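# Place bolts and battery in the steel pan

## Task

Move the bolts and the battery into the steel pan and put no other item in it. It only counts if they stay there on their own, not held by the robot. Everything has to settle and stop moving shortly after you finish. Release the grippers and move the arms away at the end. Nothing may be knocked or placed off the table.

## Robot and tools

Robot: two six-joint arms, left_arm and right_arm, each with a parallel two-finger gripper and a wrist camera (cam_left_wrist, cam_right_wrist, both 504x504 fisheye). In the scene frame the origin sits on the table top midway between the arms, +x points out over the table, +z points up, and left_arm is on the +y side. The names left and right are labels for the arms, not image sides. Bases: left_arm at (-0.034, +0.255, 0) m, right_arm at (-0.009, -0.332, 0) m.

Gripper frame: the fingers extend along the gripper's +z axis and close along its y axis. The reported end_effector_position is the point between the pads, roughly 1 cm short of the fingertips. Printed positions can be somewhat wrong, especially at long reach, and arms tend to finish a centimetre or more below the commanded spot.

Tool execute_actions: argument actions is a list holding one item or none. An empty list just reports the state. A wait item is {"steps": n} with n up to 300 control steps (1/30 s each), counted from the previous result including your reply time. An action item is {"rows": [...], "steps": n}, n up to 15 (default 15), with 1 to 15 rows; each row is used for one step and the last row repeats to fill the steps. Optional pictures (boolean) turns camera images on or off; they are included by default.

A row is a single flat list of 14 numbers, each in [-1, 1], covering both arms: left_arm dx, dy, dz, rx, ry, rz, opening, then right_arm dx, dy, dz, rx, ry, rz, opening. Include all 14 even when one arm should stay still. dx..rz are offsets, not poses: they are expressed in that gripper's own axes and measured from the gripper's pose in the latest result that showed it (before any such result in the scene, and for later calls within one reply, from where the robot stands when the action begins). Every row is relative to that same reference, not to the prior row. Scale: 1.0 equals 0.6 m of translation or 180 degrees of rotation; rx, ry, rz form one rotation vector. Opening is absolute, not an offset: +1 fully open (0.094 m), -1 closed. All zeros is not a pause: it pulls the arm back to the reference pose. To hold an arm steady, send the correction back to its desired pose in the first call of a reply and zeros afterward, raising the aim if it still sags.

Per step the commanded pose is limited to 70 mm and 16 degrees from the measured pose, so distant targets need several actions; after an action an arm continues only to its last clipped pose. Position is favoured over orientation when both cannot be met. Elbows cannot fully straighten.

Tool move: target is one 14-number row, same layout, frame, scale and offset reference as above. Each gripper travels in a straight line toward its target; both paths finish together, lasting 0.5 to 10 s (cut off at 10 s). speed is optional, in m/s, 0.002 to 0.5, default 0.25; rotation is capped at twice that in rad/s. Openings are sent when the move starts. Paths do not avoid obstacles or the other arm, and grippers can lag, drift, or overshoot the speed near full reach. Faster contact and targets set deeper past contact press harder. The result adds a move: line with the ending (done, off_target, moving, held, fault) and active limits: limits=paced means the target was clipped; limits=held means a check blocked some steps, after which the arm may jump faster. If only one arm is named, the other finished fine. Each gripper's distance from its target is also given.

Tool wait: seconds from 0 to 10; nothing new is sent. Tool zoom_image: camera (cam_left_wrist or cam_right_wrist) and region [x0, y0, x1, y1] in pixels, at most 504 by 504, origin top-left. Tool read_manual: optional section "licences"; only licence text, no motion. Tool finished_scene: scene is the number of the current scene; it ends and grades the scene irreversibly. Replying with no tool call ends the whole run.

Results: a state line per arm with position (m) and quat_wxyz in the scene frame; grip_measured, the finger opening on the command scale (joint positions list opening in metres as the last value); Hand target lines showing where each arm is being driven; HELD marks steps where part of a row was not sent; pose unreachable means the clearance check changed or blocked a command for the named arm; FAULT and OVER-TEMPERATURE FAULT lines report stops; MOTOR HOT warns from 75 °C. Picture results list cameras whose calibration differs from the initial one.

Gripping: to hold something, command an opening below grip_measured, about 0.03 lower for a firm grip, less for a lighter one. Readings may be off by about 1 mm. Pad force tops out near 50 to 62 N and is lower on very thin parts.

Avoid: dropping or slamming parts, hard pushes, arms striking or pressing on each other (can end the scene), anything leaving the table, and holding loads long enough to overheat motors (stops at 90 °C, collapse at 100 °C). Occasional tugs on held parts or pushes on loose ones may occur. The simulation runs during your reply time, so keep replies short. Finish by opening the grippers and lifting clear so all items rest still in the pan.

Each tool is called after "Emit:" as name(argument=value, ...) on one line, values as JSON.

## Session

Emit:
execute_actions(actions=[])

Scene clock: 0.00 s of 5100.00 s.
left_arm: end_effector_position=(+0.2160, +0.2859, +0.2395) grip_measured=+1.000 end_effector_quat_wxyz=(+0.105, -0.514, +0.848, -0.077) | right_arm: end_effector_position=(+0.5033, -0.5289, +0.2334) grip_measured=+1.000 end_effector_quat_wxyz=(+0.708, +0.580, +0.398, +0.065)
Joint positions: left_arm=[ 0.192  1.342  1.527 -1.502  0.063 -0.935  0.094] | right_arm=[-0.337  1.951  1.153  0.813  0.726  1.052  0.094]
Joint velocities: left_arm=[-0.002 -0.012 -0.007 -0.022 -0.022  0.066  0.   ] | right_arm=[ 0.002  0.002 -0.002  0.007 -0.037  0.022  0.   ]
Hand target (left_arm): +0.217, +0.287, +0.245; +0.116, -0.512, +0.847, -0.079
Hand target (right_arm): +0.503, -0.529, +0.242; +0.712, +0.577, +0.394, +0.066
camera_calibration (this result's frames):
cam_left_wrist: T_world_to_cam=[[0.832021, -0.505947, 0.227503, -0.0926213], [-0.551877, -0.713279, 0.432047, 0.269073], [-0.0563196, -0.485026, -0.872684, 0.455713], [0, 0, 0, 1]] pos_world=[0.251223, 0.366095, 0.302513]
cam_right_wrist: T_world_to_cam=[[-0.167187, -0.178026, -0.969719, 0.225215], [-0.120042, 0.979921, -0.159203, 0.609434], [0.97859, 0.0897908, -0.185201, -0.300947], [0, 0, 0, 1]] pos_world=[0.405315, -0.53008, 0.259683]

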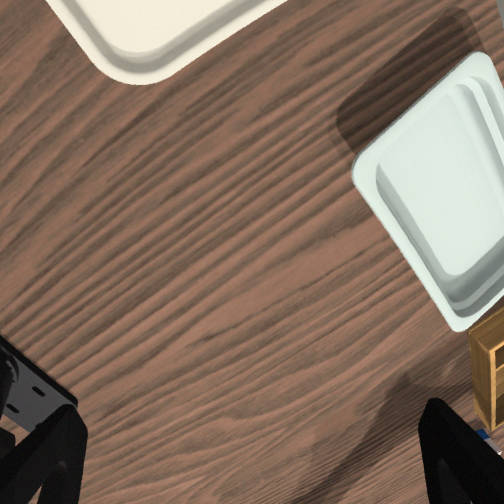

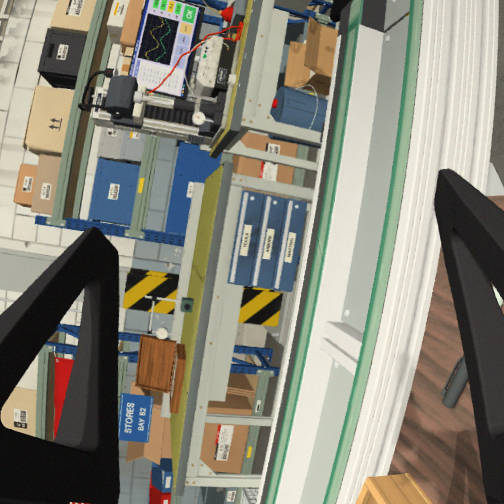

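Emit:
move(target=[-0.39,-0.14,0.14,-0.05,0,0.345,1,0,0,0,0,0,0,1])

Scene clock: 7.13 s of 5100.00 s.
left_arm: end_effector_position=(+0.4154, +0.4474, +0.1911) grip_measured=+1.000 end_effector_quat_wxyz=(+0.121, -0.009, +0.991, +0.055) | right_arm: end_effector_position=(+0.5033, -0.5289, +0.2334) grip_measured=+1.000 end_effector_quat_wxyz=(+0.708, +0.580, +0.397, +0.067)
Joint positions: left_arm=[ 0.428  2.335  2.597 -1.566 -0.011  0.38   0.094] | right_arm=[-0.337  1.951  1.153  0.813  0.726  1.055  0.094]
Joint velocities: left_arm=[-0.012 -0.017 -0.002 -0.051 -0.007  0.007  0.   ] | right_arm=[-0.037  0.002 -0.012  0.007  0.022 -0.037  0.   ]
Hand target (left_arm): +0.415, +0.452, +0.204; +0.134, -0.010, +0.989, +0.066
Hand target (right_arm): +0.503, -0.529, +0.233; +0.708, +0.580, +0.398, +0.066
Off the commanded pose (left_arm): 0.012 m, 4 deg.
Off the commanded pose (right_arm): 0.000 m, 0 deg.
joint sent to its limit (left arm) — the command would take joint 4 (wrist pitch) past its lower limit, so that joint was sent only as far as its limit.
After step 90, 1.37 s passed at rest.
move: off_target (left_arm)
camera_calibration (this result's frames):
cam_left_wrist: T_world_to_cam=[[-0.0167413, -0.992006, -0.125078, 0.471635], [-0.944891, -0.0252101, 0.326413, 0.390861], [-0.326957, 0.12365, -0.936915, 0.355429], [0, 0, 0, 1]] pos_world=[0.493427, 0.433769, 0.264416]
cam_right_wrist: T_world_to_cam=[[-0.164619, -0.175904, -0.970545, 0.225237], [-0.119663, 0.980263, -0.157369, 0.608996], [0.979072, 0.090232, -0.182419, -0.301605], [0, 0, 0, 1]] pos_world=[0.405246, -0.530142, 0.259421]

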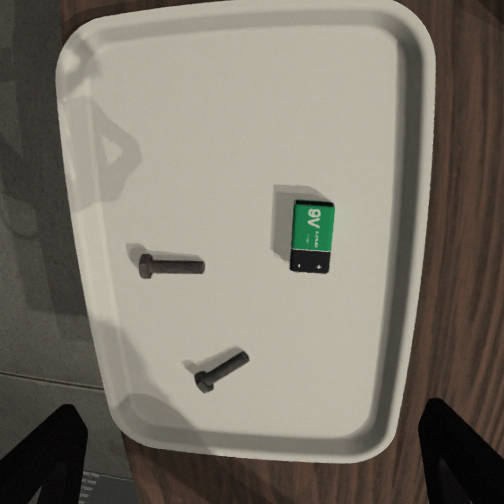

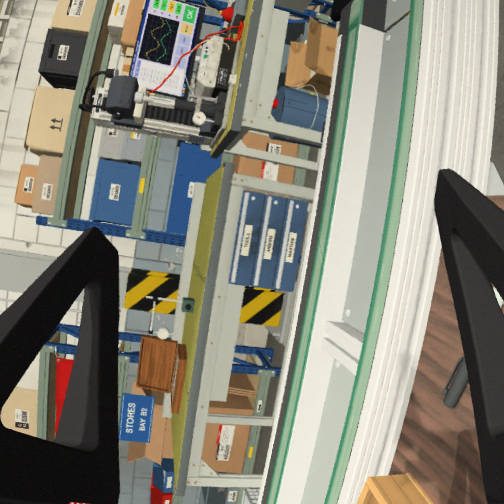

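Emit:
move(target=[0.04,-0.06,0.21,0.03,0,0,0.1,0,0,0,0,0,0,1], speed=0.2)

Scene clock: 11.03 s of 5100.00 s.
left_arm: end_effector_position=(+0.4183, +0.4286, +0.0470) grip_measured=+0.101 end_effector_quat_wxyz=(+0.100, -0.006, +0.995, +0.008) | right_arm: end_effector_position=(+0.5033, -0.5289, +0.2334) grip_measured=+1.000 end_effector_quat_wxyz=(+0.708, +0.581, +0.396, +0.068)
Joint positions: left_arm=[ 0.415  2.257  1.888 -1.009  0.059  0.368  0.052] | right_arm=[-0.337  1.951  1.153  0.813  0.726  1.058  0.094]
Joint velocities: left_arm=[-0.012  0.007 -0.012  0.051 -0.095 -0.007 -0.001] | right_arm=[-0.022 -0.002 -0.022  0.022  0.007 -0.022  0.   ]
Hand target (left_arm): +0.424, +0.424, +0.060; +0.122, -0.003, +0.993, +0.009
Hand target (right_arm): +0.503, -0.529, +0.233; +0.708, +0.580, +0.397, +0.067
Off the commanded pose (left_arm): 0.014 m, 2 deg.
Off the commanded pose (right_arm): 0.000 m, 0 deg.
move: off_target (left_arm)
camera_calibration (this result's frames):
cam_left_wrist: T_world_to_cam=[[-0.0365029, -0.998865, -0.0305837, 0.441743], [-0.93018, 0.0227743, 0.366396, 0.411544], [-0.365284, 0.0418229, -0.929956, 0.274428], [0, 0, 0, 1]] pos_world=[0.499179, 0.420392, 0.117928]
cam_right_wrist: T_world_to_cam=[[-0.162335, -0.174016, -0.97127, 0.225256], [-0.119329, 0.980564, -0.155737, 0.608606], [0.979494, 0.0906191, -0.179945, -0.302191], [0, 0, 0, 1]] pos_world=[0.405185, -0.530196, 0.259189]

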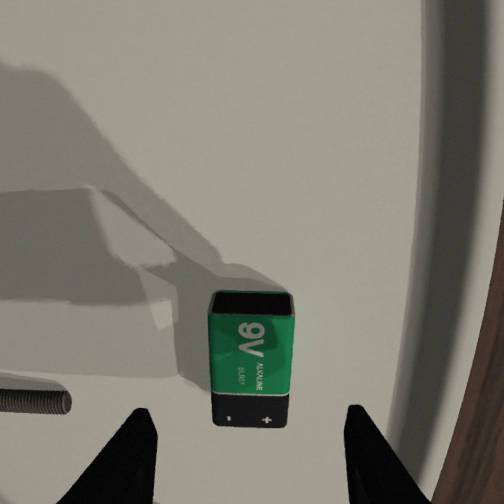

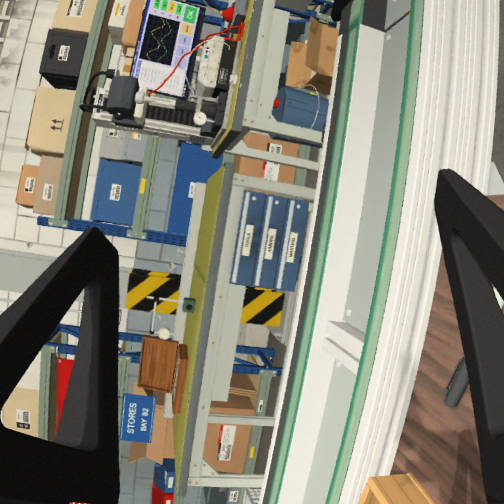

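Emit:
move(target=[-0.016,0,0.045,0,0,0,0.1,0,0,0,0,0,0,1], speed=0.07)

Emit:
move(target=[0,0,0,0,0,0,-0.5,0,0,0,0,0,0,1])

Emit:
move(target=[0,0,-0.2,0,0,0,-0.5,0,0,0,0,0,0,1])

Emit:
move(target=[0,-0.47,-0.03,0,0,0,-0.5,0,0,0,0,0,0,1])

Scene clock: 15.00 s of 5100.00 s.
left_arm: end_effector_position=(+0.4164, +0.4278, +0.0084) grip_measured=+0.101 end_effector_quat_wxyz=(+0.072, -0.009, +0.997, -0.003) | right_arm: end_effector_position=(+0.5033, -0.5289, +0.2334) grip_measured=+1.000 end_effector_quat_wxyz=(+0.708, +0.582, +0.395, +0.069)
Joint positions: left_arm=[ 0.415  2.342  1.888 -0.986  0.059  0.363  0.052] | right_arm=[-0.337  1.951  1.153  0.813  0.726  1.061  0.094]
Joint velocities: left_arm=[-0.007 -0.027  0.002  0.095 -0.037 -0.066 -0.001] | right_arm=[ 0.002  0.002 -0.007 -0.066  0.037 -0.007  0.   ]
Hand target (left_arm): +0.433, +0.429, +0.023; +0.100, -0.006, +0.995, +0.008
Hand target (right_arm): +0.503, -0.529, +0.233; +0.708, +0.581, +0.396, +0.068
Off the commanded pose (left_arm): 0.022 m, 4 deg.
Off the commanded pose (right_arm): 0.000 m, 0 deg.
After step 90, 0.20 s passed at rest.
move: off_target (left_arm)
camera_calibration (this result's frames):
cam_left_wrist: T_world_to_cam=[[-0.0322452, -0.999469, -0.00464589, 0.438032], [-0.907993, 0.0273505, 0.418092, 0.41236], [-0.417743, 0.0176999, -0.908393, 0.269956], [0, 0, 0, 1]] pos_world=[0.501316, 0.421743, 0.0748567]
cam_right_wrist: T_world_to_cam=[[-0.160048, -0.172126, -0.971986, 0.225272], [-0.118999, 0.980863, -0.154103, 0.608217], [0.97991, 0.0910014, -0.177468, -0.302776], [0, 0, 0, 1]] pos_world=[0.405125, -0.530249, 0.258956]

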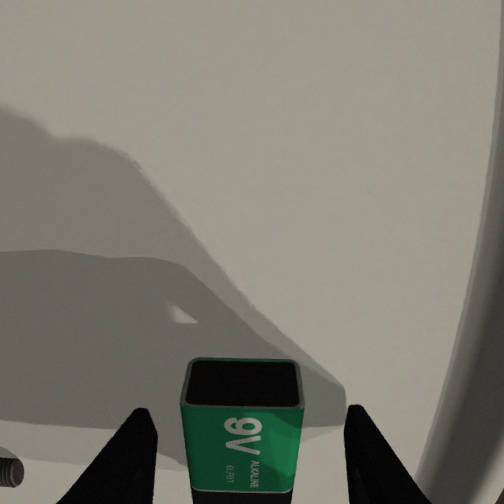

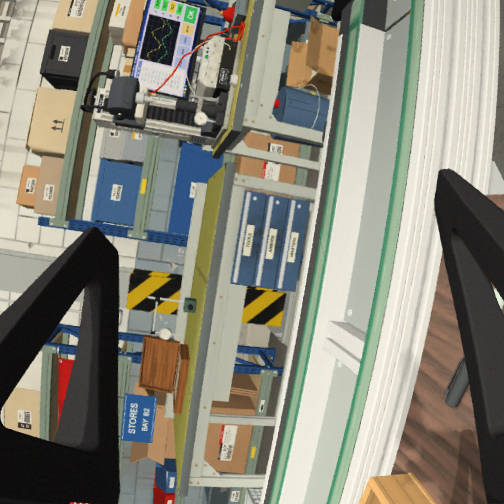

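Scene clock: 15.50 s of 5100.00 s.
left_arm: end_effector_position=(+0.4164, +0.4279, +0.0084) grip_measured=-0.467 end_effector_quat_wxyz=(+0.072, -0.009, +0.997, -0.003) | right_arm: end_effector_position=(+0.5033, -0.5289, +0.2334) grip_measured=+1.000 end_effector_quat_wxyz=(+0.708, +0.582, +0.394, +0.070)
Joint positions: left_arm=[ 0.415  2.342  1.888 -0.986  0.058  0.363  0.025] | right_arm=[-0.337  1.951  1.153  0.813  0.726  1.064  0.094]
Joint velocities: left_arm=[ 0.002 -0.002 -0.002  0.037  0.081 -0.037 -0.   ] | right_arm=[-0.012 -0.012 -0.017 -0.022 -0.037  0.022  0.   ]
Hand target (left_arm): +0.416, +0.428, +0.008; +0.072, -0.009, +0.997, -0.003
Hand target (right_arm): +0.503, -0.529, +0.233; +0.708, +0.582, +0.395, +0.069
Off the commanded pose (left_arm): 0.000 m, 0 deg.
Off the commanded pose (right_arm): 0.000 m, 0 deg.
move: done
camera_calibration (this result's frames):
cam_left_wrist: T_world_to_cam=[[-0.032196, -0.999469, -0.00499161, 0.438077], [-0.907935, 0.0271587, 0.418231, 0.412394], [-0.417873, 0.0179974, -0.908327, 0.269867], [0, 0, 0, 1]] pos_world=[0.501301, 0.421787, 0.0748386]
cam_right_wrist: T_world_to_cam=[[-0.157761, -0.170235, -0.972693, 0.225285], [-0.118673, 0.981157, -0.152469, 0.607827], [0.980321, 0.0913789, -0.17499, -0.303361], [0, 0, 0, 1]] pos_world=[0.405065, -0.530302, 0.258723]

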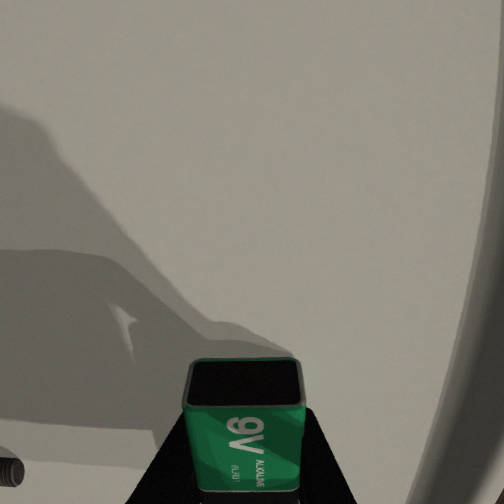

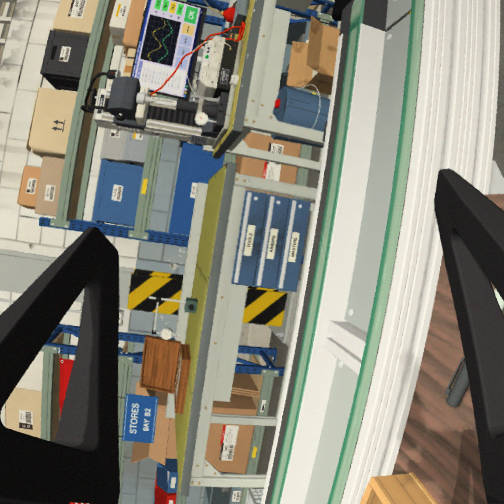

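Scene clock: 16.77 s of 5100.00 s.
left_arm: end_effector_position=(+0.3950, +0.4245, +0.1151) grip_measured=-0.467 end_effector_quat_wxyz=(+0.058, -0.009, +0.998, -0.008) | right_arm: end_effector_position=(+0.5033, -0.5289, +0.2334) grip_measured=+1.000 end_effector_quat_wxyz=(+0.708, +0.583, +0.393, +0.071)
Joint positions: left_arm=[ 0.426  2.258  2.175 -1.386  0.058  0.376  0.025] | right_arm=[-0.337  1.951  1.153  0.813  0.726  1.067  0.094]
Joint velocities: left_arm=[-0.002  0.002 -0.012 -0.022  0.007  0.007  0.001] | right_arm=[ 0.012 -0.002  0.002 -0.007 -0.022 -0.007  0.   ]
Hand target (left_arm): +0.398, +0.429, +0.127; +0.072, -0.009, +0.997, -0.003
Hand target (right_arm): +0.503, -0.529, +0.233; +0.708, +0.582, +0.394, +0.070
Off the commanded pose (left_arm): 0.013 m, 2 deg.
Off the commanded pose (right_arm): 0.000 m, 0 deg.
move: off_target (left_arm)
camera_calibration (this result's frames):
cam_left_wrist: T_world_to_cam=[[-0.0343658, -0.999393, 0.00572718, 0.434131], [-0.895924, 0.0333462, 0.442954, 0.338171], [-0.442876, 0.0100913, -0.896526, 0.369746], [0, 0, 0, 1]] pos_world=[0.481647, 0.41886, 0.179207]
cam_right_wrist: T_world_to_cam=[[-0.155471, -0.168342, -0.973391, 0.225297], [-0.118351, 0.981449, -0.150833, 0.607438], [0.980725, 0.0917516, -0.172511, -0.303946], [0, 0, 0, 1]] pos_world=[0.405006, -0.530355, 0.25849]

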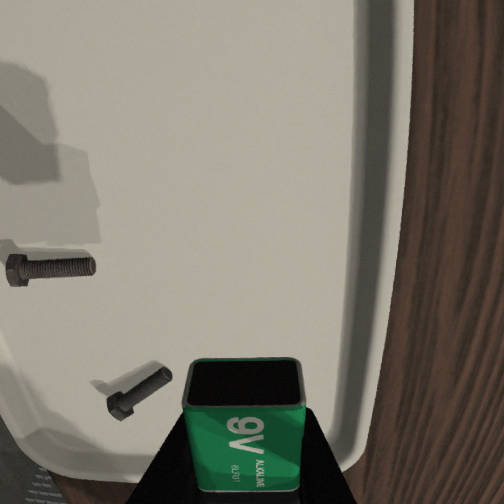

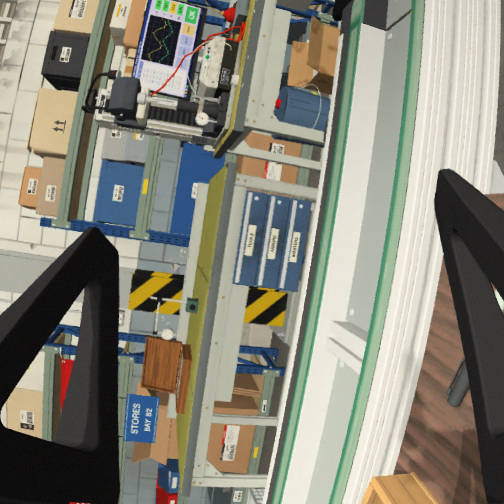

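Scene clock: 18.53 s of 5100.00 s.
left_arm: end_effector_position=(+0.3932, +0.1413, +0.1261) grip_measured=-0.467 end_effector_quat_wxyz=(+0.045, -0.000, +0.999, +0.001) | right_arm: end_effector_position=(+0.5033, -0.5289, +0.2334) grip_measured=+1.000 end_effector_quat_wxyz=(+0.707, +0.583, +0.392, +0.072)
Joint positions: left_arm=[-0.243  2.185  2.101 -1.4   -0.025 -0.272  0.025] | right_arm=[-0.337  1.951  1.153  0.813  0.726  1.07   0.094]
Joint velocities: left_arm=[ 0.012  0.017  0.027  0.007 -0.037 -0.007 -0.   ] | right_arm=[-0.002  0.007 -0.027  0.037  0.037 -0.051  0.   ]
Hand target (left_arm): +0.399, +0.145, +0.138; +0.061, -0.008, +0.998, +0.002
Hand target (right_arm): +0.503, -0.529, +0.233; +0.708, +0.583, +0.393, +0.071
Off the commanded pose (left_arm): 0.013 m, 2 deg.
Off the commanded pose (right_arm): 0.000 m, 0 deg.
move: off_target (left_arm)
camera_calibration (this result's frames):
cam_left_wrist: T_world_to_cam=[[-0.0505416, -0.998661, -0.0110345, 0.15932], [-0.883615, 0.0395642, 0.46654, 0.332461], [-0.465479, 0.03333, -0.884431, 0.385683], [0, 0, 0, 1]] pos_world=[0.481347, 0.133098, 0.187762]
cam_right_wrist: T_world_to_cam=[[-0.15318, -0.166448, -0.974079, 0.225307], [-0.118033, 0.981738, -0.149195, 0.607048], [0.981124, 0.0921194, -0.170029, -0.304532], [0, 0, 0, 1]] pos_world=[0.404947, -0.530407, 0.258256]

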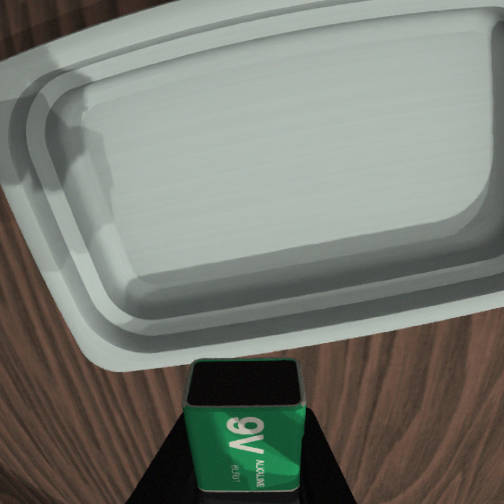

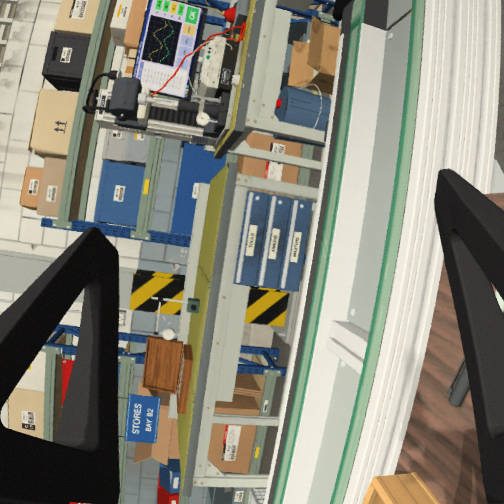

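Emit:
move(target=[-0.08,-0.07,0,0,-0.03,0,-0.5,0,0,0,0,0,0,1])

Emit:
move(target=[0,0,0.12,0,0,0,-0.5,0,0,0,0,0,0,1], speed=0.12)

Emit:
move(target=[0,0,0,0,0,0,-0.1,0,0,0,0,0,0,1])

Emit:
move(target=[0,0,-0.18,0,0,0,-0.1,0,0,0,0,0,0,1])

Scene clock: 22.80 s of 5100.00 s.
left_arm: end_effector_position=(+0.4378, +0.0981, +0.1196) grip_measured=-0.467 end_effector_quat_wxyz=(+0.077, +0.004, +0.997, +0.001) | right_arm: end_effector_position=(+0.5033, -0.5289, +0.2334) grip_measured=+1.000 end_effector_quat_wxyz=(+0.707, +0.584, +0.391, +0.073)
Joint positions: left_arm=[-0.312  2.436  2.5   -1.489 -0.052 -0.331  0.025] | right_arm=[-0.337  1.951  1.153  0.813  0.726  1.073  0.094]
Joint velocities: left_arm=[-0.027 -0.002 -0.012  0.022 -0.007 -0.007 -0.001] | right_arm=[-0.017 -0.012 -0.002 -0.007  0.037 -0.022  0.   ]
Hand target (left_arm): +0.442, +0.099, +0.132; +0.093, -0.000, +0.996, +0.001
Hand target (right_arm): +0.503, -0.529, +0.233; +0.707, +0.583, +0.392, +0.072
Off the commanded pose (left_arm): 0.011 m, 2 deg.
Off the commanded pose (right_arm): 0.000 m, 0 deg.
After step 90, 0.17 s passed at rest.
move: off_target (left_arm)
camera_calibration (this result's frames):
cam_left_wrist: T_world_to_cam=[[-0.0572587, -0.998246, -0.015025, 0.12179], [-0.911707, 0.0461503, 0.40824, 0.395273], [-0.406831, 0.0370737, -0.912751, 0.379483], [0, 0, 0, 1]] pos_world=[0.521732, 0.0892652, 0.186837]
cam_right_wrist: T_world_to_cam=[[-0.150888, -0.164553, -0.974759, 0.225314], [-0.117718, 0.982023, -0.147557, 0.606658], [0.981517, 0.0924824, -0.167546, -0.305117], [0, 0, 0, 1]] pos_world=[0.404889, -0.530458, 0.258022]

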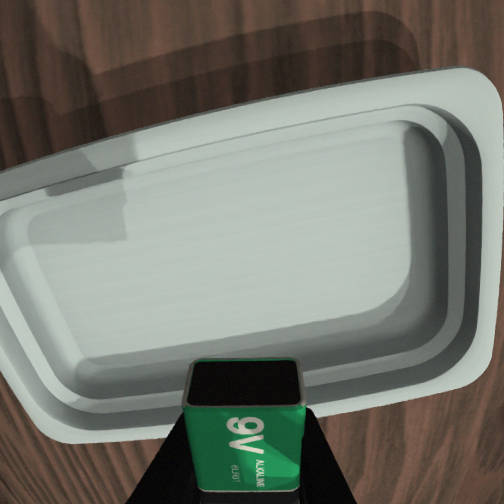

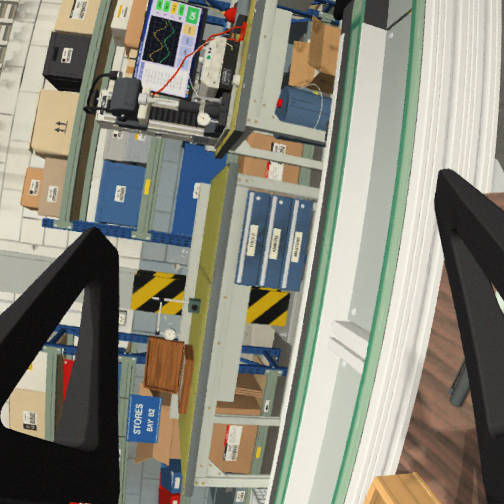

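Scene clock: 24.00 s of 5100.00 s.
left_arm: end_effector_position=(+0.4439, +0.0960, +0.0439) grip_measured=-0.467 end_effector_quat_wxyz=(+0.065, +0.004, +0.998, +0.005) | right_arm: end_effector_position=(+0.5033, -0.5289, +0.2334) grip_measured=+1.000 end_effector_quat_wxyz=(+0.707, +0.585, +0.390, +0.074)
Joint positions: left_arm=[-0.312  2.444  2.213 -1.22  -0.052 -0.331  0.025] | right_arm=[-0.337  1.951  1.153  0.813  0.726  1.077  0.094]
Joint velocities: left_arm=[ 0.012 -0.002 -0.002 -0.007  0.007 -0.051  0.   ] | right_arm=[ 0.002  0.012  0.022  0.007 -0.095 -0.051  0.   ]
Hand target (left_arm): +0.449, +0.097, +0.048; +0.077, +0.003, +0.997, +0.001
Hand target (right_arm): +0.503, -0.529, +0.233; +0.707, +0.584, +0.391, +0.073
Off the commanded pose (left_arm): 0.007 m, 1 deg.
Off the commanded pose (right_arm): 0.000 m, 0 deg.
move: done
camera_calibration (this result's frames):
cam_left_wrist: T_world_to_cam=[[-0.0580925, -0.998061, -0.0223494, 0.119503], [-0.901436, 0.0428218, 0.430788, 0.426616], [-0.428996, 0.0451721, -0.902176, 0.321581], [0, 0, 0, 1]] pos_world=[0.529467, 0.0864763, 0.109013]
cam_right_wrist: T_world_to_cam=[[-0.148307, -0.162418, -0.975513, 0.22532], [-0.117369, 0.98234, -0.145712, 0.60622], [0.981952, 0.092885, -0.164751, -0.305775], [0, 0, 0, 1]] pos_world=[0.404825, -0.530516, 0.257759]

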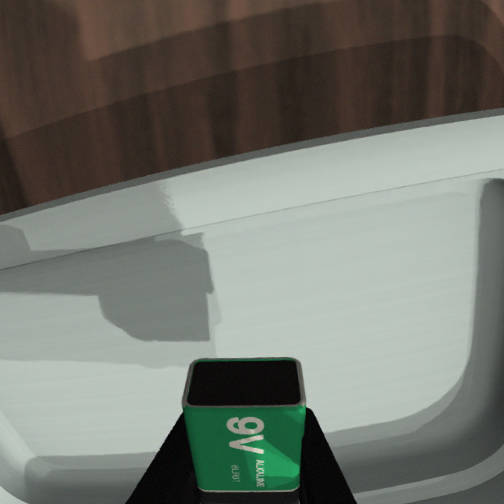

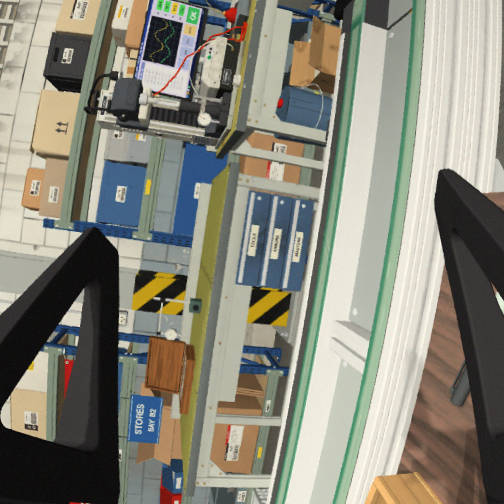

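Scene clock: 24.50 s of 5100.00 s.
left_arm: end_effector_position=(+0.4439, +0.0960, +0.0439) grip_measured=-0.101 end_effector_quat_wxyz=(+0.065, +0.004, +0.998, +0.005) | right_arm: end_effector_position=(+0.5033, -0.5289, +0.2334) grip_measured=+1.000 end_effector_quat_wxyz=(+0.707, +0.585, +0.390, +0.075)
Joint positions: left_arm=[-0.312  2.444  2.213 -1.22  -0.052 -0.331  0.042] | right_arm=[-0.337  1.951  1.153  0.813  0.726  1.08   0.094]
Joint velocities: left_arm=[ 0.007 -0.002  0.012  0.007 -0.051  0.022 -0.001] | right_arm=[-0.002  0.007 -0.007 -0.007 -0.022 -0.037  0.   ]
Hand target (left_arm): +0.444, +0.096, +0.044; +0.065, +0.004, +0.998, +0.005
Hand target (right_arm): +0.503, -0.529, +0.233; +0.707, +0.585, +0.390, +0.074
Off the commanded pose (left_arm): 0.000 m, 0 deg.
Off the commanded pose (right_arm): 0.000 m, 0 deg.
move: done
camera_calibration (this result's frames):
cam_left_wrist: T_world_to_cam=[[-0.0580925, -0.998061, -0.0223494, 0.119503], [-0.901436, 0.0428218, 0.430788, 0.426616], [-0.428996, 0.0451721, -0.902176, 0.321581], [0, 0, 0, 1]] pos_world=[0.529467, 0.0864763, 0.109013]
cam_right_wrist: T_world_to_cam=[[-0.146011, -0.16052, -0.976173, 0.225323], [-0.117063, 0.982619, -0.14407, 0.60583], [0.982332, 0.0932378, -0.162265, -0.30636], [0, 0, 0, 1]] pos_world=[0.404768, -0.530567, 0.257524]

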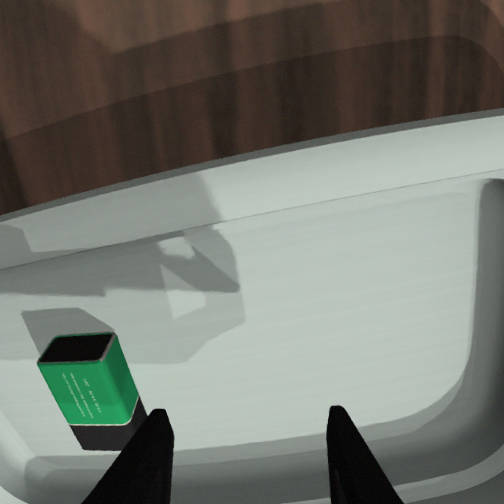

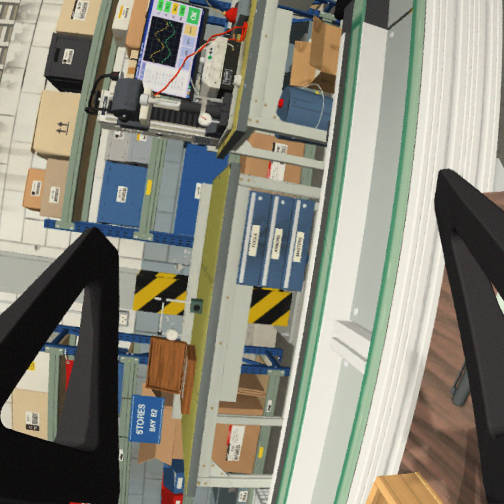

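Scene clock: 25.60 s of 5100.00 s.
left_arm: end_effector_position=(+0.4308, +0.1006, +0.1409) grip_measured=-0.101 end_effector_quat_wxyz=(+0.080, +0.003, +0.997, -0.000) | right_arm: end_effector_position=(+0.5033, -0.5289, +0.2334) grip_measured=+1.000 end_effector_quat_wxyz=(+0.707, +0.586, +0.389, +0.076)
Joint positions: left_arm=[-0.312  2.426  2.57  -1.564 -0.052 -0.332  0.042] | right_arm=[-0.337  1.951  1.153  0.813  0.726  1.083  0.094]
Joint velocities: left_arm=[-0.017 -0.002  0.007 -0.022 -0.022  0.022  0.   ] | right_arm=[-0.012  0.007 -0.002  0.007  0.022 -0.051  0.   ]
Hand target (left_arm): +0.429, +0.096, +0.150; +0.089, +0.005, +0.996, -0.003
Hand target (right_arm): +0.503, -0.529, +0.233; +0.707, +0.585, +0.390, +0.075
Off the commanded pose (left_arm): 0.012 m, 2 deg.
Off the commanded pose (right_arm): 0.000 m, 0 deg.
joint sent to its limit (left arm) — the command would take joint 4 (wrist pitch) past its lower limit, so that joint was sent only as far as its limit.
move: off_target (left_arm)
camera_calibration (this result's frames):
cam_left_wrist: T_world_to_cam=[[-0.0556878, -0.998358, -0.0133912, 0.12329], [-0.913674, 0.0455467, 0.403889, 0.38161], [-0.402616, 0.0347268, -0.91471, 0.394742], [0, 0, 0, 1]] pos_world=[0.514462, 0.0919989, 0.208597]
cam_right_wrist: T_world_to_cam=[[-0.143714, -0.15862, -0.976824, 0.225323], [-0.116761, 0.982894, -0.142428, 0.60544], [0.982707, 0.0935857, -0.159777, -0.306946], [0, 0, 0, 1]] pos_world=[0.404711, -0.530617, 0.25729]

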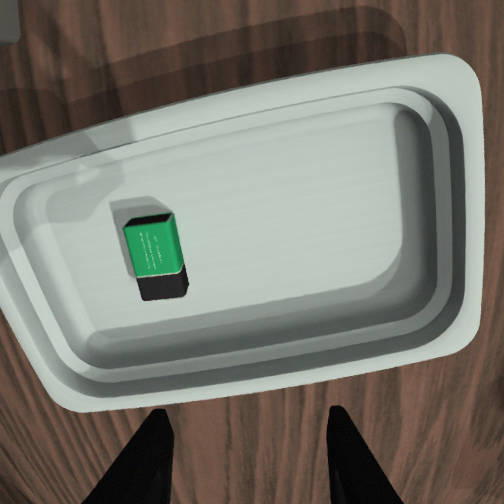

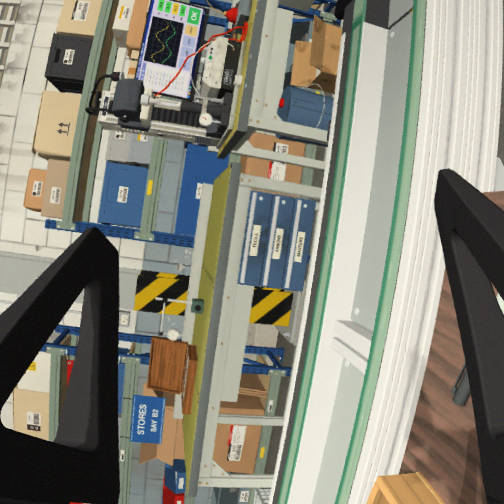

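Emit:
move(target=[0.075,0.7,0.03,0,0,-0.5,-0.1,0,0,0,0,0,0,1])

Emit:
move(target=[0,-0.02,0.1,0,0,0,-0.1,0,0,0,0,0,0,1], speed=0.15)

Scene clock: 32.97 s of 5100.00 s.
left_arm: end_effector_position=(+0.3856, +0.5173, +0.0956) grip_measured=-0.101 end_effector_quat_wxyz=(-0.035, +0.704, -0.707, +0.060) | right_arm: end_effector_position=(+0.5033, -0.5289, +0.2334) grip_measured=+1.000 end_effector_quat_wxyz=(+0.707, +0.586, +0.388, +0.078)
Joint positions: left_arm=[ 0.623  2.472  2.471 -1.477  0.104 -0.978  0.042] | right_arm=[-0.337  1.951  1.153  0.813  0.726  1.086  0.094]
Joint velocities: left_arm=[-0.012 -0.017 -0.002 -0.022 -0.081 -0.066 -0.   ] | right_arm=[-0.002 -0.007 -0.002 -0.037 -0.007 -0.022  0.   ]
Hand target (left_arm): +0.389, +0.517, +0.105; -0.044, +0.704, -0.706, +0.065
Hand target (right_arm): +0.503, -0.529, +0.233; +0.707, +0.586, +0.389, +0.076
Off the commanded pose (left_arm): 0.021 m, 2 deg.
Off the commanded pose (right_arm): 0.000 m, 0 deg.
After step 90, 0.53 s passed at rest.
move: off_target (left_arm)
camera_calibration (this result's frames):
cam_left_wrist: T_world_to_cam=[[0.990008, -0.0540813, 0.130227, -0.36924], [-0.118611, -0.818825, 0.561656, 0.465046], [0.0762577, -0.57149, -0.817058, 0.440258], [0, 0, 0, 1]] pos_world=[0.387137, 0.612425, 0.146606]
cam_right_wrist: T_world_to_cam=[[-0.141416, -0.156719, -0.977466, 0.225322], [-0.116462, 0.983167, -0.140784, 0.60505], [0.983076, 0.0939287, -0.157287, -0.307531], [0, 0, 0, 1]] pos_world=[0.404656, -0.530667, 0.257055]

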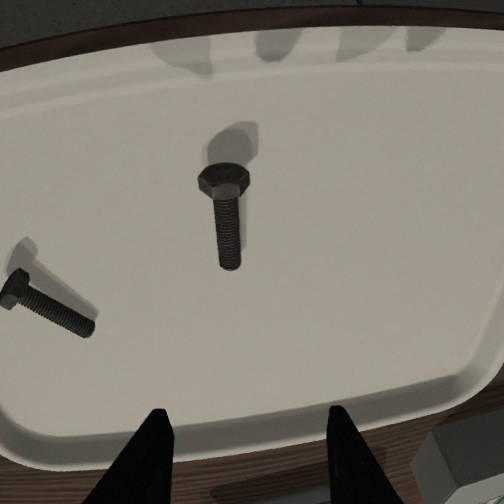

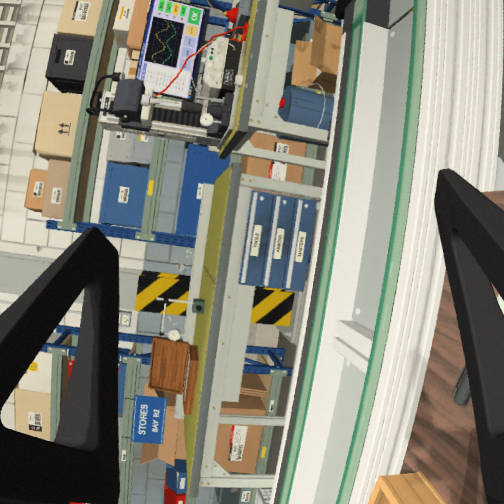

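Scene clock: 33.97 s of 5100.00 s.
left_arm: end_effector_position=(+0.4012, +0.5148, +0.0305) grip_measured=-0.101 end_effector_quat_wxyz=(-0.021, +0.705, -0.706, +0.058) | right_arm: end_effector_position=(+0.5033, -0.5289, +0.2334) grip_measured=+1.000 end_effector_quat_wxyz=(+0.707, +0.587, +0.387, +0.079)
Joint positions: left_arm=[ 0.602  2.548  2.352 -1.309  0.104 -1.     0.042] | right_arm=[-0.337  1.951  1.153  0.813  0.726  1.089  0.094]
Joint velocities: left_arm=[-0.027  0.007 -0.007 -0.007 -0.022  0.007 -0.001] | right_arm=[-0.007 -0.012 -0.012  0.022 -0.066 -0.022  0.   ]
Hand target (left_arm): +0.406, +0.515, +0.038; -0.035, +0.704, -0.707, +0.059
Hand target (right_arm): +0.503, -0.529, +0.233; +0.707, +0.587, +0.388, +0.078
Off the commanded pose (left_arm): 0.008 m, 2 deg.
Off the commanded pose (right_arm): 0.000 m, 0 deg.
move: done
camera_calibration (this result's frames):
cam_left_wrist: T_world_to_cam=[[0.992832, -0.0510549, 0.108067, -0.378384], [-0.104563, -0.808988, 0.57845, 0.490208], [0.0578919, -0.585604, -0.808528, 0.398791], [0, 0, 0, 1]] pos_world=[0.403842, 0.610787, 0.0797636]
cam_right_wrist: T_world_to_cam=[[-0.138828, -0.154579, -0.978178, 0.225318], [-0.116131, 0.983469, -0.138933, 0.604611], [0.983484, 0.0943089, -0.154484, -0.308189], [0, 0, 0, 1]] pos_world=[0.404594, -0.530722, 0.256791]

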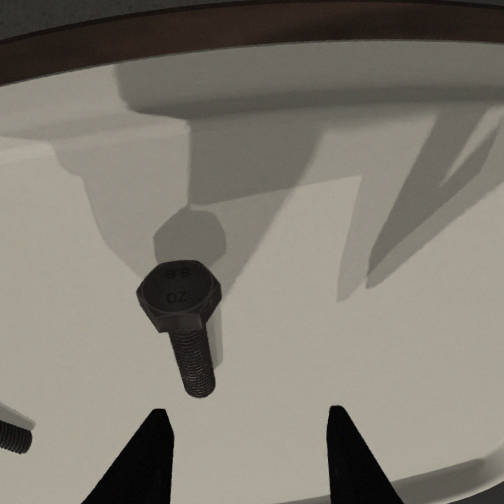

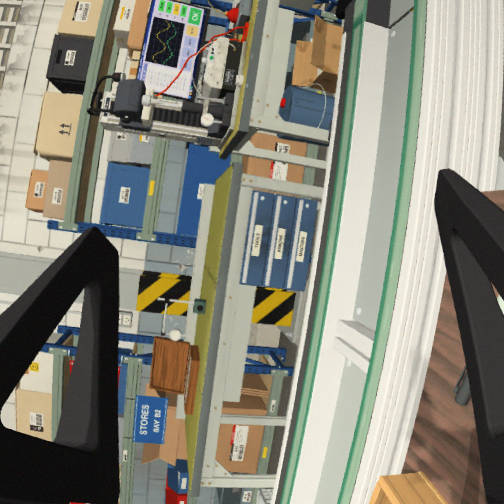

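Emit:
move(target=[-0.018,0.028,-0.012,0,0,0,-0.1,0,0,0,0,0,0,1], speed=0.08)

Emit:
move(target=[0,0.004,0.025,0,0,0,-0.1,0,0,0,0,0,0,1], speed=0.06)

Scene clock: 37.10 s of 5100.00 s.
left_arm: end_effector_position=(+0.3809, +0.5221, +0.0226) grip_measured=-0.101 end_effector_quat_wxyz=(-0.003, +0.707, -0.705, +0.053) | right_arm: end_effector_position=(+0.5033, -0.5289, +0.2334) grip_measured=+1.000 end_effector_quat_wxyz=(+0.707, +0.588, +0.386, +0.080)
Joint positions: left_arm=[ 0.636  2.524  2.279 -1.3    0.104 -0.968  0.042] | right_arm=[-0.337  1.951  1.153  0.813  0.726  1.092  0.094]
Joint velocities: left_arm=[-0.007 -0.012 -0.002  0.037  0.022  0.066  0.   ] | right_arm=[-0.002  0.002  0.012  0.022  0.007 -0.022  0.   ]
Hand target (left_arm): +0.384, +0.525, +0.035; -0.020, +0.705, -0.707, +0.058
Hand target (right_arm): +0.503, -0.529, +0.233; +0.707, +0.587, +0.387, +0.079
Off the commanded pose (left_arm): 0.013 m, 2 deg.
Off the commanded pose (right_arm): 0.000 m, 0 deg.
move: off_target (left_arm)
camera_calibration (this result's frames):
cam_left_wrist: T_world_to_cam=[[0.995934, -0.0463818, 0.0772281, -0.35998], [-0.0834621, -0.79771, 0.597237, 0.484256], [0.0339047, -0.601254, -0.798338, 0.414958], [0, 0, 0, 1]] pos_world=[0.384865, 0.619095, 0.0698615]
cam_right_wrist: T_world_to_cam=[[-0.136527, -0.152675, -0.978801, 0.225312], [-0.115841, 0.983734, -0.137286, 0.604221], [0.98384, 0.0946416, -0.151992, -0.308774], [0, 0, 0, 1]] pos_world=[0.404539, -0.530771, 0.256555]

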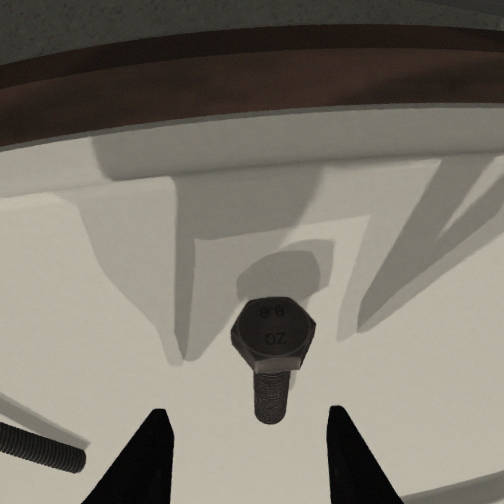

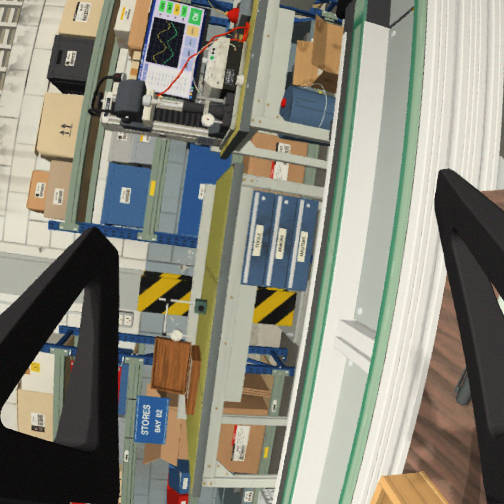

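Scene clock: 37.80 s of 5100.00 s.
left_arm: end_effector_position=(+0.3775, +0.5197, +0.0085) grip_measured=-0.101 end_effector_quat_wxyz=(+0.005, +0.707, -0.705, +0.052) | right_arm: end_effector_position=(+0.5033, -0.5289, +0.2334) grip_measured=+1.000 end_effector_quat_wxyz=(+0.706, +0.588, +0.385, +0.081)
Joint positions: left_arm=[ 0.636  2.524  2.223 -1.26   0.104 -0.968  0.042] | right_arm=[-0.337  1.951  1.153  0.813  0.726  1.095  0.094]
Joint velocities: left_arm=[-0.017 -0.017  0.012  0.037 -0.066 -0.007  0.001] | right_arm=[-0.007 -0.007  0.022 -0.022 -0.051  0.022  0.   ]
Hand target (left_arm): +0.380, +0.521, +0.007; -0.002, +0.707, -0.705, +0.053
Hand target (right_arm): +0.503, -0.529, +0.233; +0.707, +0.588, +0.386, +0.080
Off the commanded pose (left_arm): 0.003 m, 1 deg.
Off the commanded pose (right_arm): 0.000 m, 0 deg.
move: done
camera_calibration (this result's frames):
cam_left_wrist: T_world_to_cam=[[0.996826, -0.0457626, 0.0651365, -0.356084], [-0.0759245, -0.792481, 0.605152, 0.484825], [0.0239261, -0.608177, -0.793441, 0.409687], [0, 0, 0, 1]] pos_world=[0.381962, 0.617081, 0.0548633]
cam_right_wrist: T_world_to_cam=[[-0.134224, -0.15077, -0.979414, 0.225303], [-0.115554, 0.983997, -0.135639, 0.603831], [0.984191, 0.0949695, -0.149498, -0.309359], [0, 0, 0, 1]] pos_world=[0.404485, -0.53082, 0.25632]

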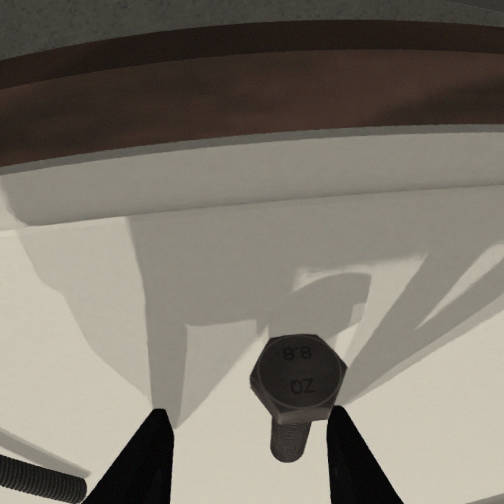

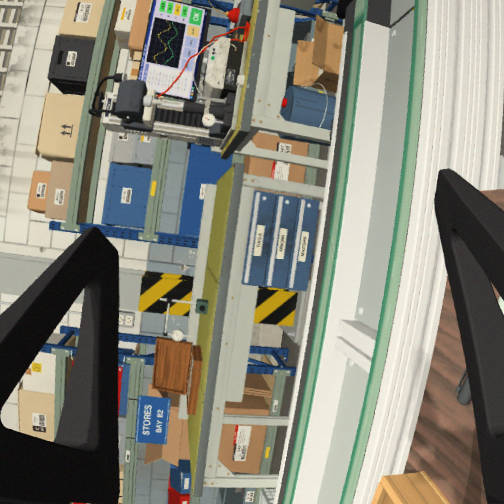

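Emit:
move(target=[0,-0.02,-0.008,0,0,0,-0.1,0,0,0,0,0,0,1], speed=0.05)

Emit:
move(target=[0,0,0,0,0,0,-0.9,0,0,0,0,0,0,1])

Emit:
move(target=[0,0,-0.2,0,0,0,-0.9,0,0,0,0,0,0,1])

Scene clock: 41.13 s of 5100.00 s.
left_arm: end_effector_position=(+0.3820, +0.5228, +0.0086) grip_measured=-0.101 end_effector_quat_wxyz=(+0.012, +0.710, -0.702, +0.051) | right_arm: end_effector_position=(+0.5033, -0.5289, +0.2334) grip_measured=+1.000 end_effector_quat_wxyz=(+0.706, +0.589, +0.384, +0.082)
Joint positions: left_arm=[ 0.636  2.582  2.331 -1.324  0.104 -0.976  0.042] | right_arm=[-0.337  1.951  1.153  0.813  0.726  1.099  0.094]
Joint velocities: left_arm=[-0.007  0.007  0.022 -0.022 -0.081 -0.081 -0.001] | right_arm=[-0.027  0.002 -0.017 -0.037  0.051  0.081  0.   ]
Hand target (left_arm): +0.389, +0.520, +0.014; +0.004, +0.707, -0.705, +0.052
Hand target (right_arm): +0.503, -0.529, +0.233; +0.706, +0.588, +0.385, +0.081
Off the commanded pose (left_arm): 0.009 m, 1 deg.
Off the commanded pose (right_arm): 0.000 m, 0 deg.
move: done
camera_calibration (this result's frames):
cam_left_wrist: T_world_to_cam=[[0.997851, -0.0377017, 0.0535923, -0.364952], [-0.0626691, -0.787957, 0.612532, 0.480136], [0.0191349, -0.614574, -0.788627, 0.416648], [0, 0, 0, 1]] pos_world=[0.386284, 0.620628, 0.0540398]
cam_right_wrist: T_world_to_cam=[[-0.131631, -0.148625, -0.980094, 0.225292], [-0.115237, 0.984288, -0.133784, 0.603393], [0.984578, 0.0953326, -0.14669, -0.310017], [0, 0, 0, 1]] pos_world=[0.404425, -0.530873, 0.256055]

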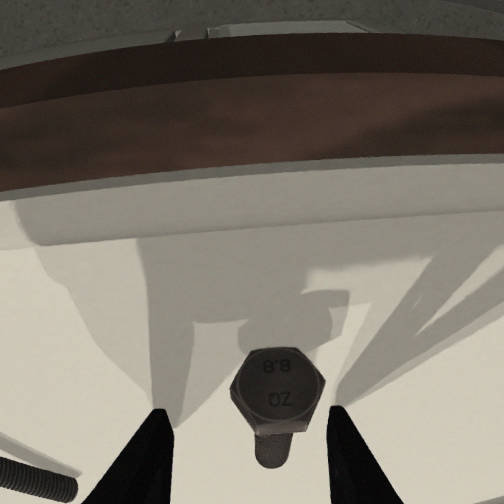

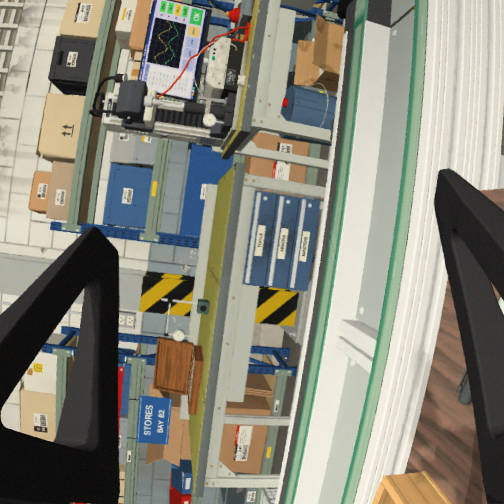

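Scene clock: 41.63 s of 5100.00 s.
left_arm: end_effector_position=(+0.3819, +0.5227, +0.0080) grip_measured=-0.871 end_effector_quat_wxyz=(+0.012, +0.710, -0.702, +0.051) | right_arm: end_effector_position=(+0.5033, -0.5289, +0.2334) grip_measured=+1.000 end_effector_quat_wxyz=(+0.706, +0.590, +0.383, +0.083)
Joint positions: left_arm=[ 0.636  2.583  2.331 -1.324  0.104 -0.976  0.006] | right_arm=[-0.337  1.951  1.153  0.813  0.726  1.102  0.094]
Joint velocities: left_arm=[ 0.002  0.002 -0.017  0.037 -0.051 -0.007 -0.   ] | right_arm=[ 0.002 -0.002 -0.002 -0.037 -0.037  0.007  0.   ]
Hand target (left_arm): +0.382, +0.523, +0.009; +0.011, +0.710, -0.702, +0.051
Hand target (right_arm): +0.503, -0.529, +0.233; +0.706, +0.589, +0.384, +0.082
Off the commanded pose (left_arm): 0.001 m, 0 deg.
Off the commanded pose (right_arm): 0.000 m, 0 deg.
move: done
camera_calibration (this result's frames):
cam_left_wrist: T_world_to_cam=[[0.997889, -0.0376484, 0.0529074, -0.3649], [-0.0622245, -0.787366, 0.613338, 0.479874], [0.0185662, -0.615336, -0.788046, 0.416758], [0, 0, 0, 1]] pos_world=[0.386252, 0.620545, 0.0534061]
cam_right_wrist: T_world_to_cam=[[-0.129325, -0.146717, -0.980688, 0.225279], [-0.114959, 0.984543, -0.132134, 0.603003], [0.984916, 0.0956502, -0.144193, -0.310602], [0, 0, 0, 1]] pos_world=[0.404372, -0.530921, 0.255819]

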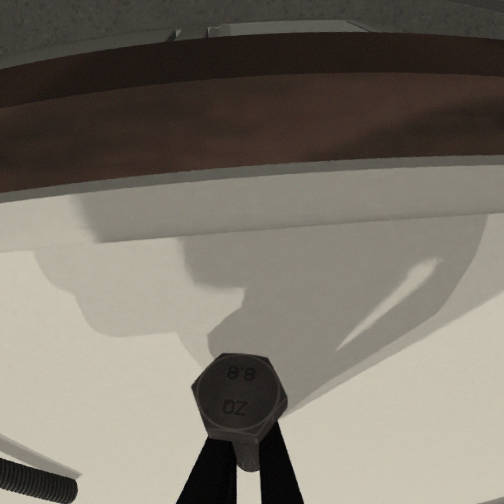

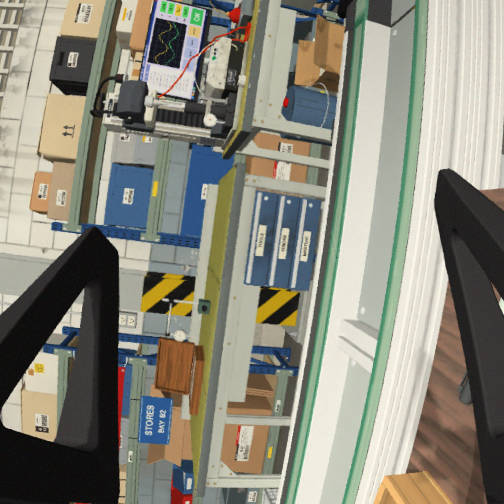

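Scene clock: 42.60 s of 5100.00 s.
left_arm: end_effector_position=(+0.3730, +0.5307, +0.1107) grip_measured=-0.871 end_effector_quat_wxyz=(-0.035, +0.714, -0.697, +0.059) | right_arm: end_effector_position=(+0.5033, -0.5289, +0.2334) grip_measured=+1.000 end_effector_quat_wxyz=(+0.706, +0.590, +0.382, +0.084)
Joint positions: left_arm=[ 0.66   2.493  2.572 -1.562  0.104 -0.969  0.006] | right_arm=[-0.337  1.951  1.153  0.813  0.726  1.105  0.094]
Joint velocities: left_arm=[-0.002  0.012 -0.002  0.007  0.066 -0.007 -0.002] | right_arm=[-0.002 -0.002 -0.002  0.037 -0.022  0.007  0.   ]
Hand target (left_arm): +0.373, +0.534, +0.126; -0.052, +0.712, -0.697, +0.063
Hand target (right_arm): +0.503, -0.529, +0.233; +0.706, +0.590, +0.383, +0.083
Off the commanded pose (left_arm): 0.017 m, 5 deg.
Off the commanded pose (right_arm): 0.000 m, 0 deg.
joint sent to its limit (left arm) — the command would take joint 4 (wrist pitch) past its lower limit, so that joint was sent only as far as its limit.
move: off_target (left_arm)
camera_calibration (this result's frames):
cam_left_wrist: T_world_to_cam=[[0.991504, -0.0262439, 0.127404, -0.373032], [-0.0940979, -0.820946, 0.563199, 0.457873], [0.089811, -0.570402, -0.81644, 0.455445], [0, 0, 0, 1]] pos_world=[0.372044, 0.625886, 0.161496]
cam_right_wrist: T_world_to_cam=[[-0.127018, -0.144808, -0.981273, 0.225264], [-0.114684, 0.984795, -0.130482, 0.602613], [0.985248, 0.0959629, -0.141694, -0.311187], [0, 0, 0, 1]] pos_world=[0.40432, -0.530968, 0.255583]

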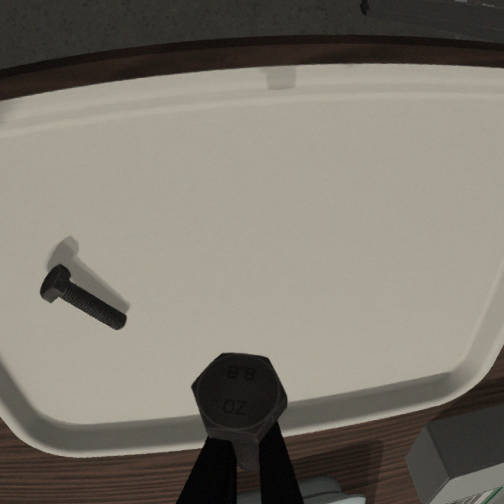

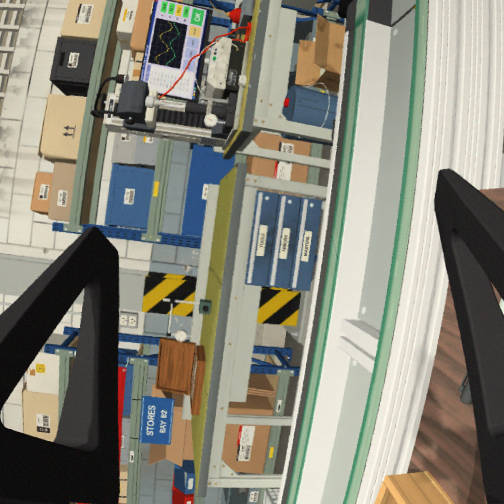

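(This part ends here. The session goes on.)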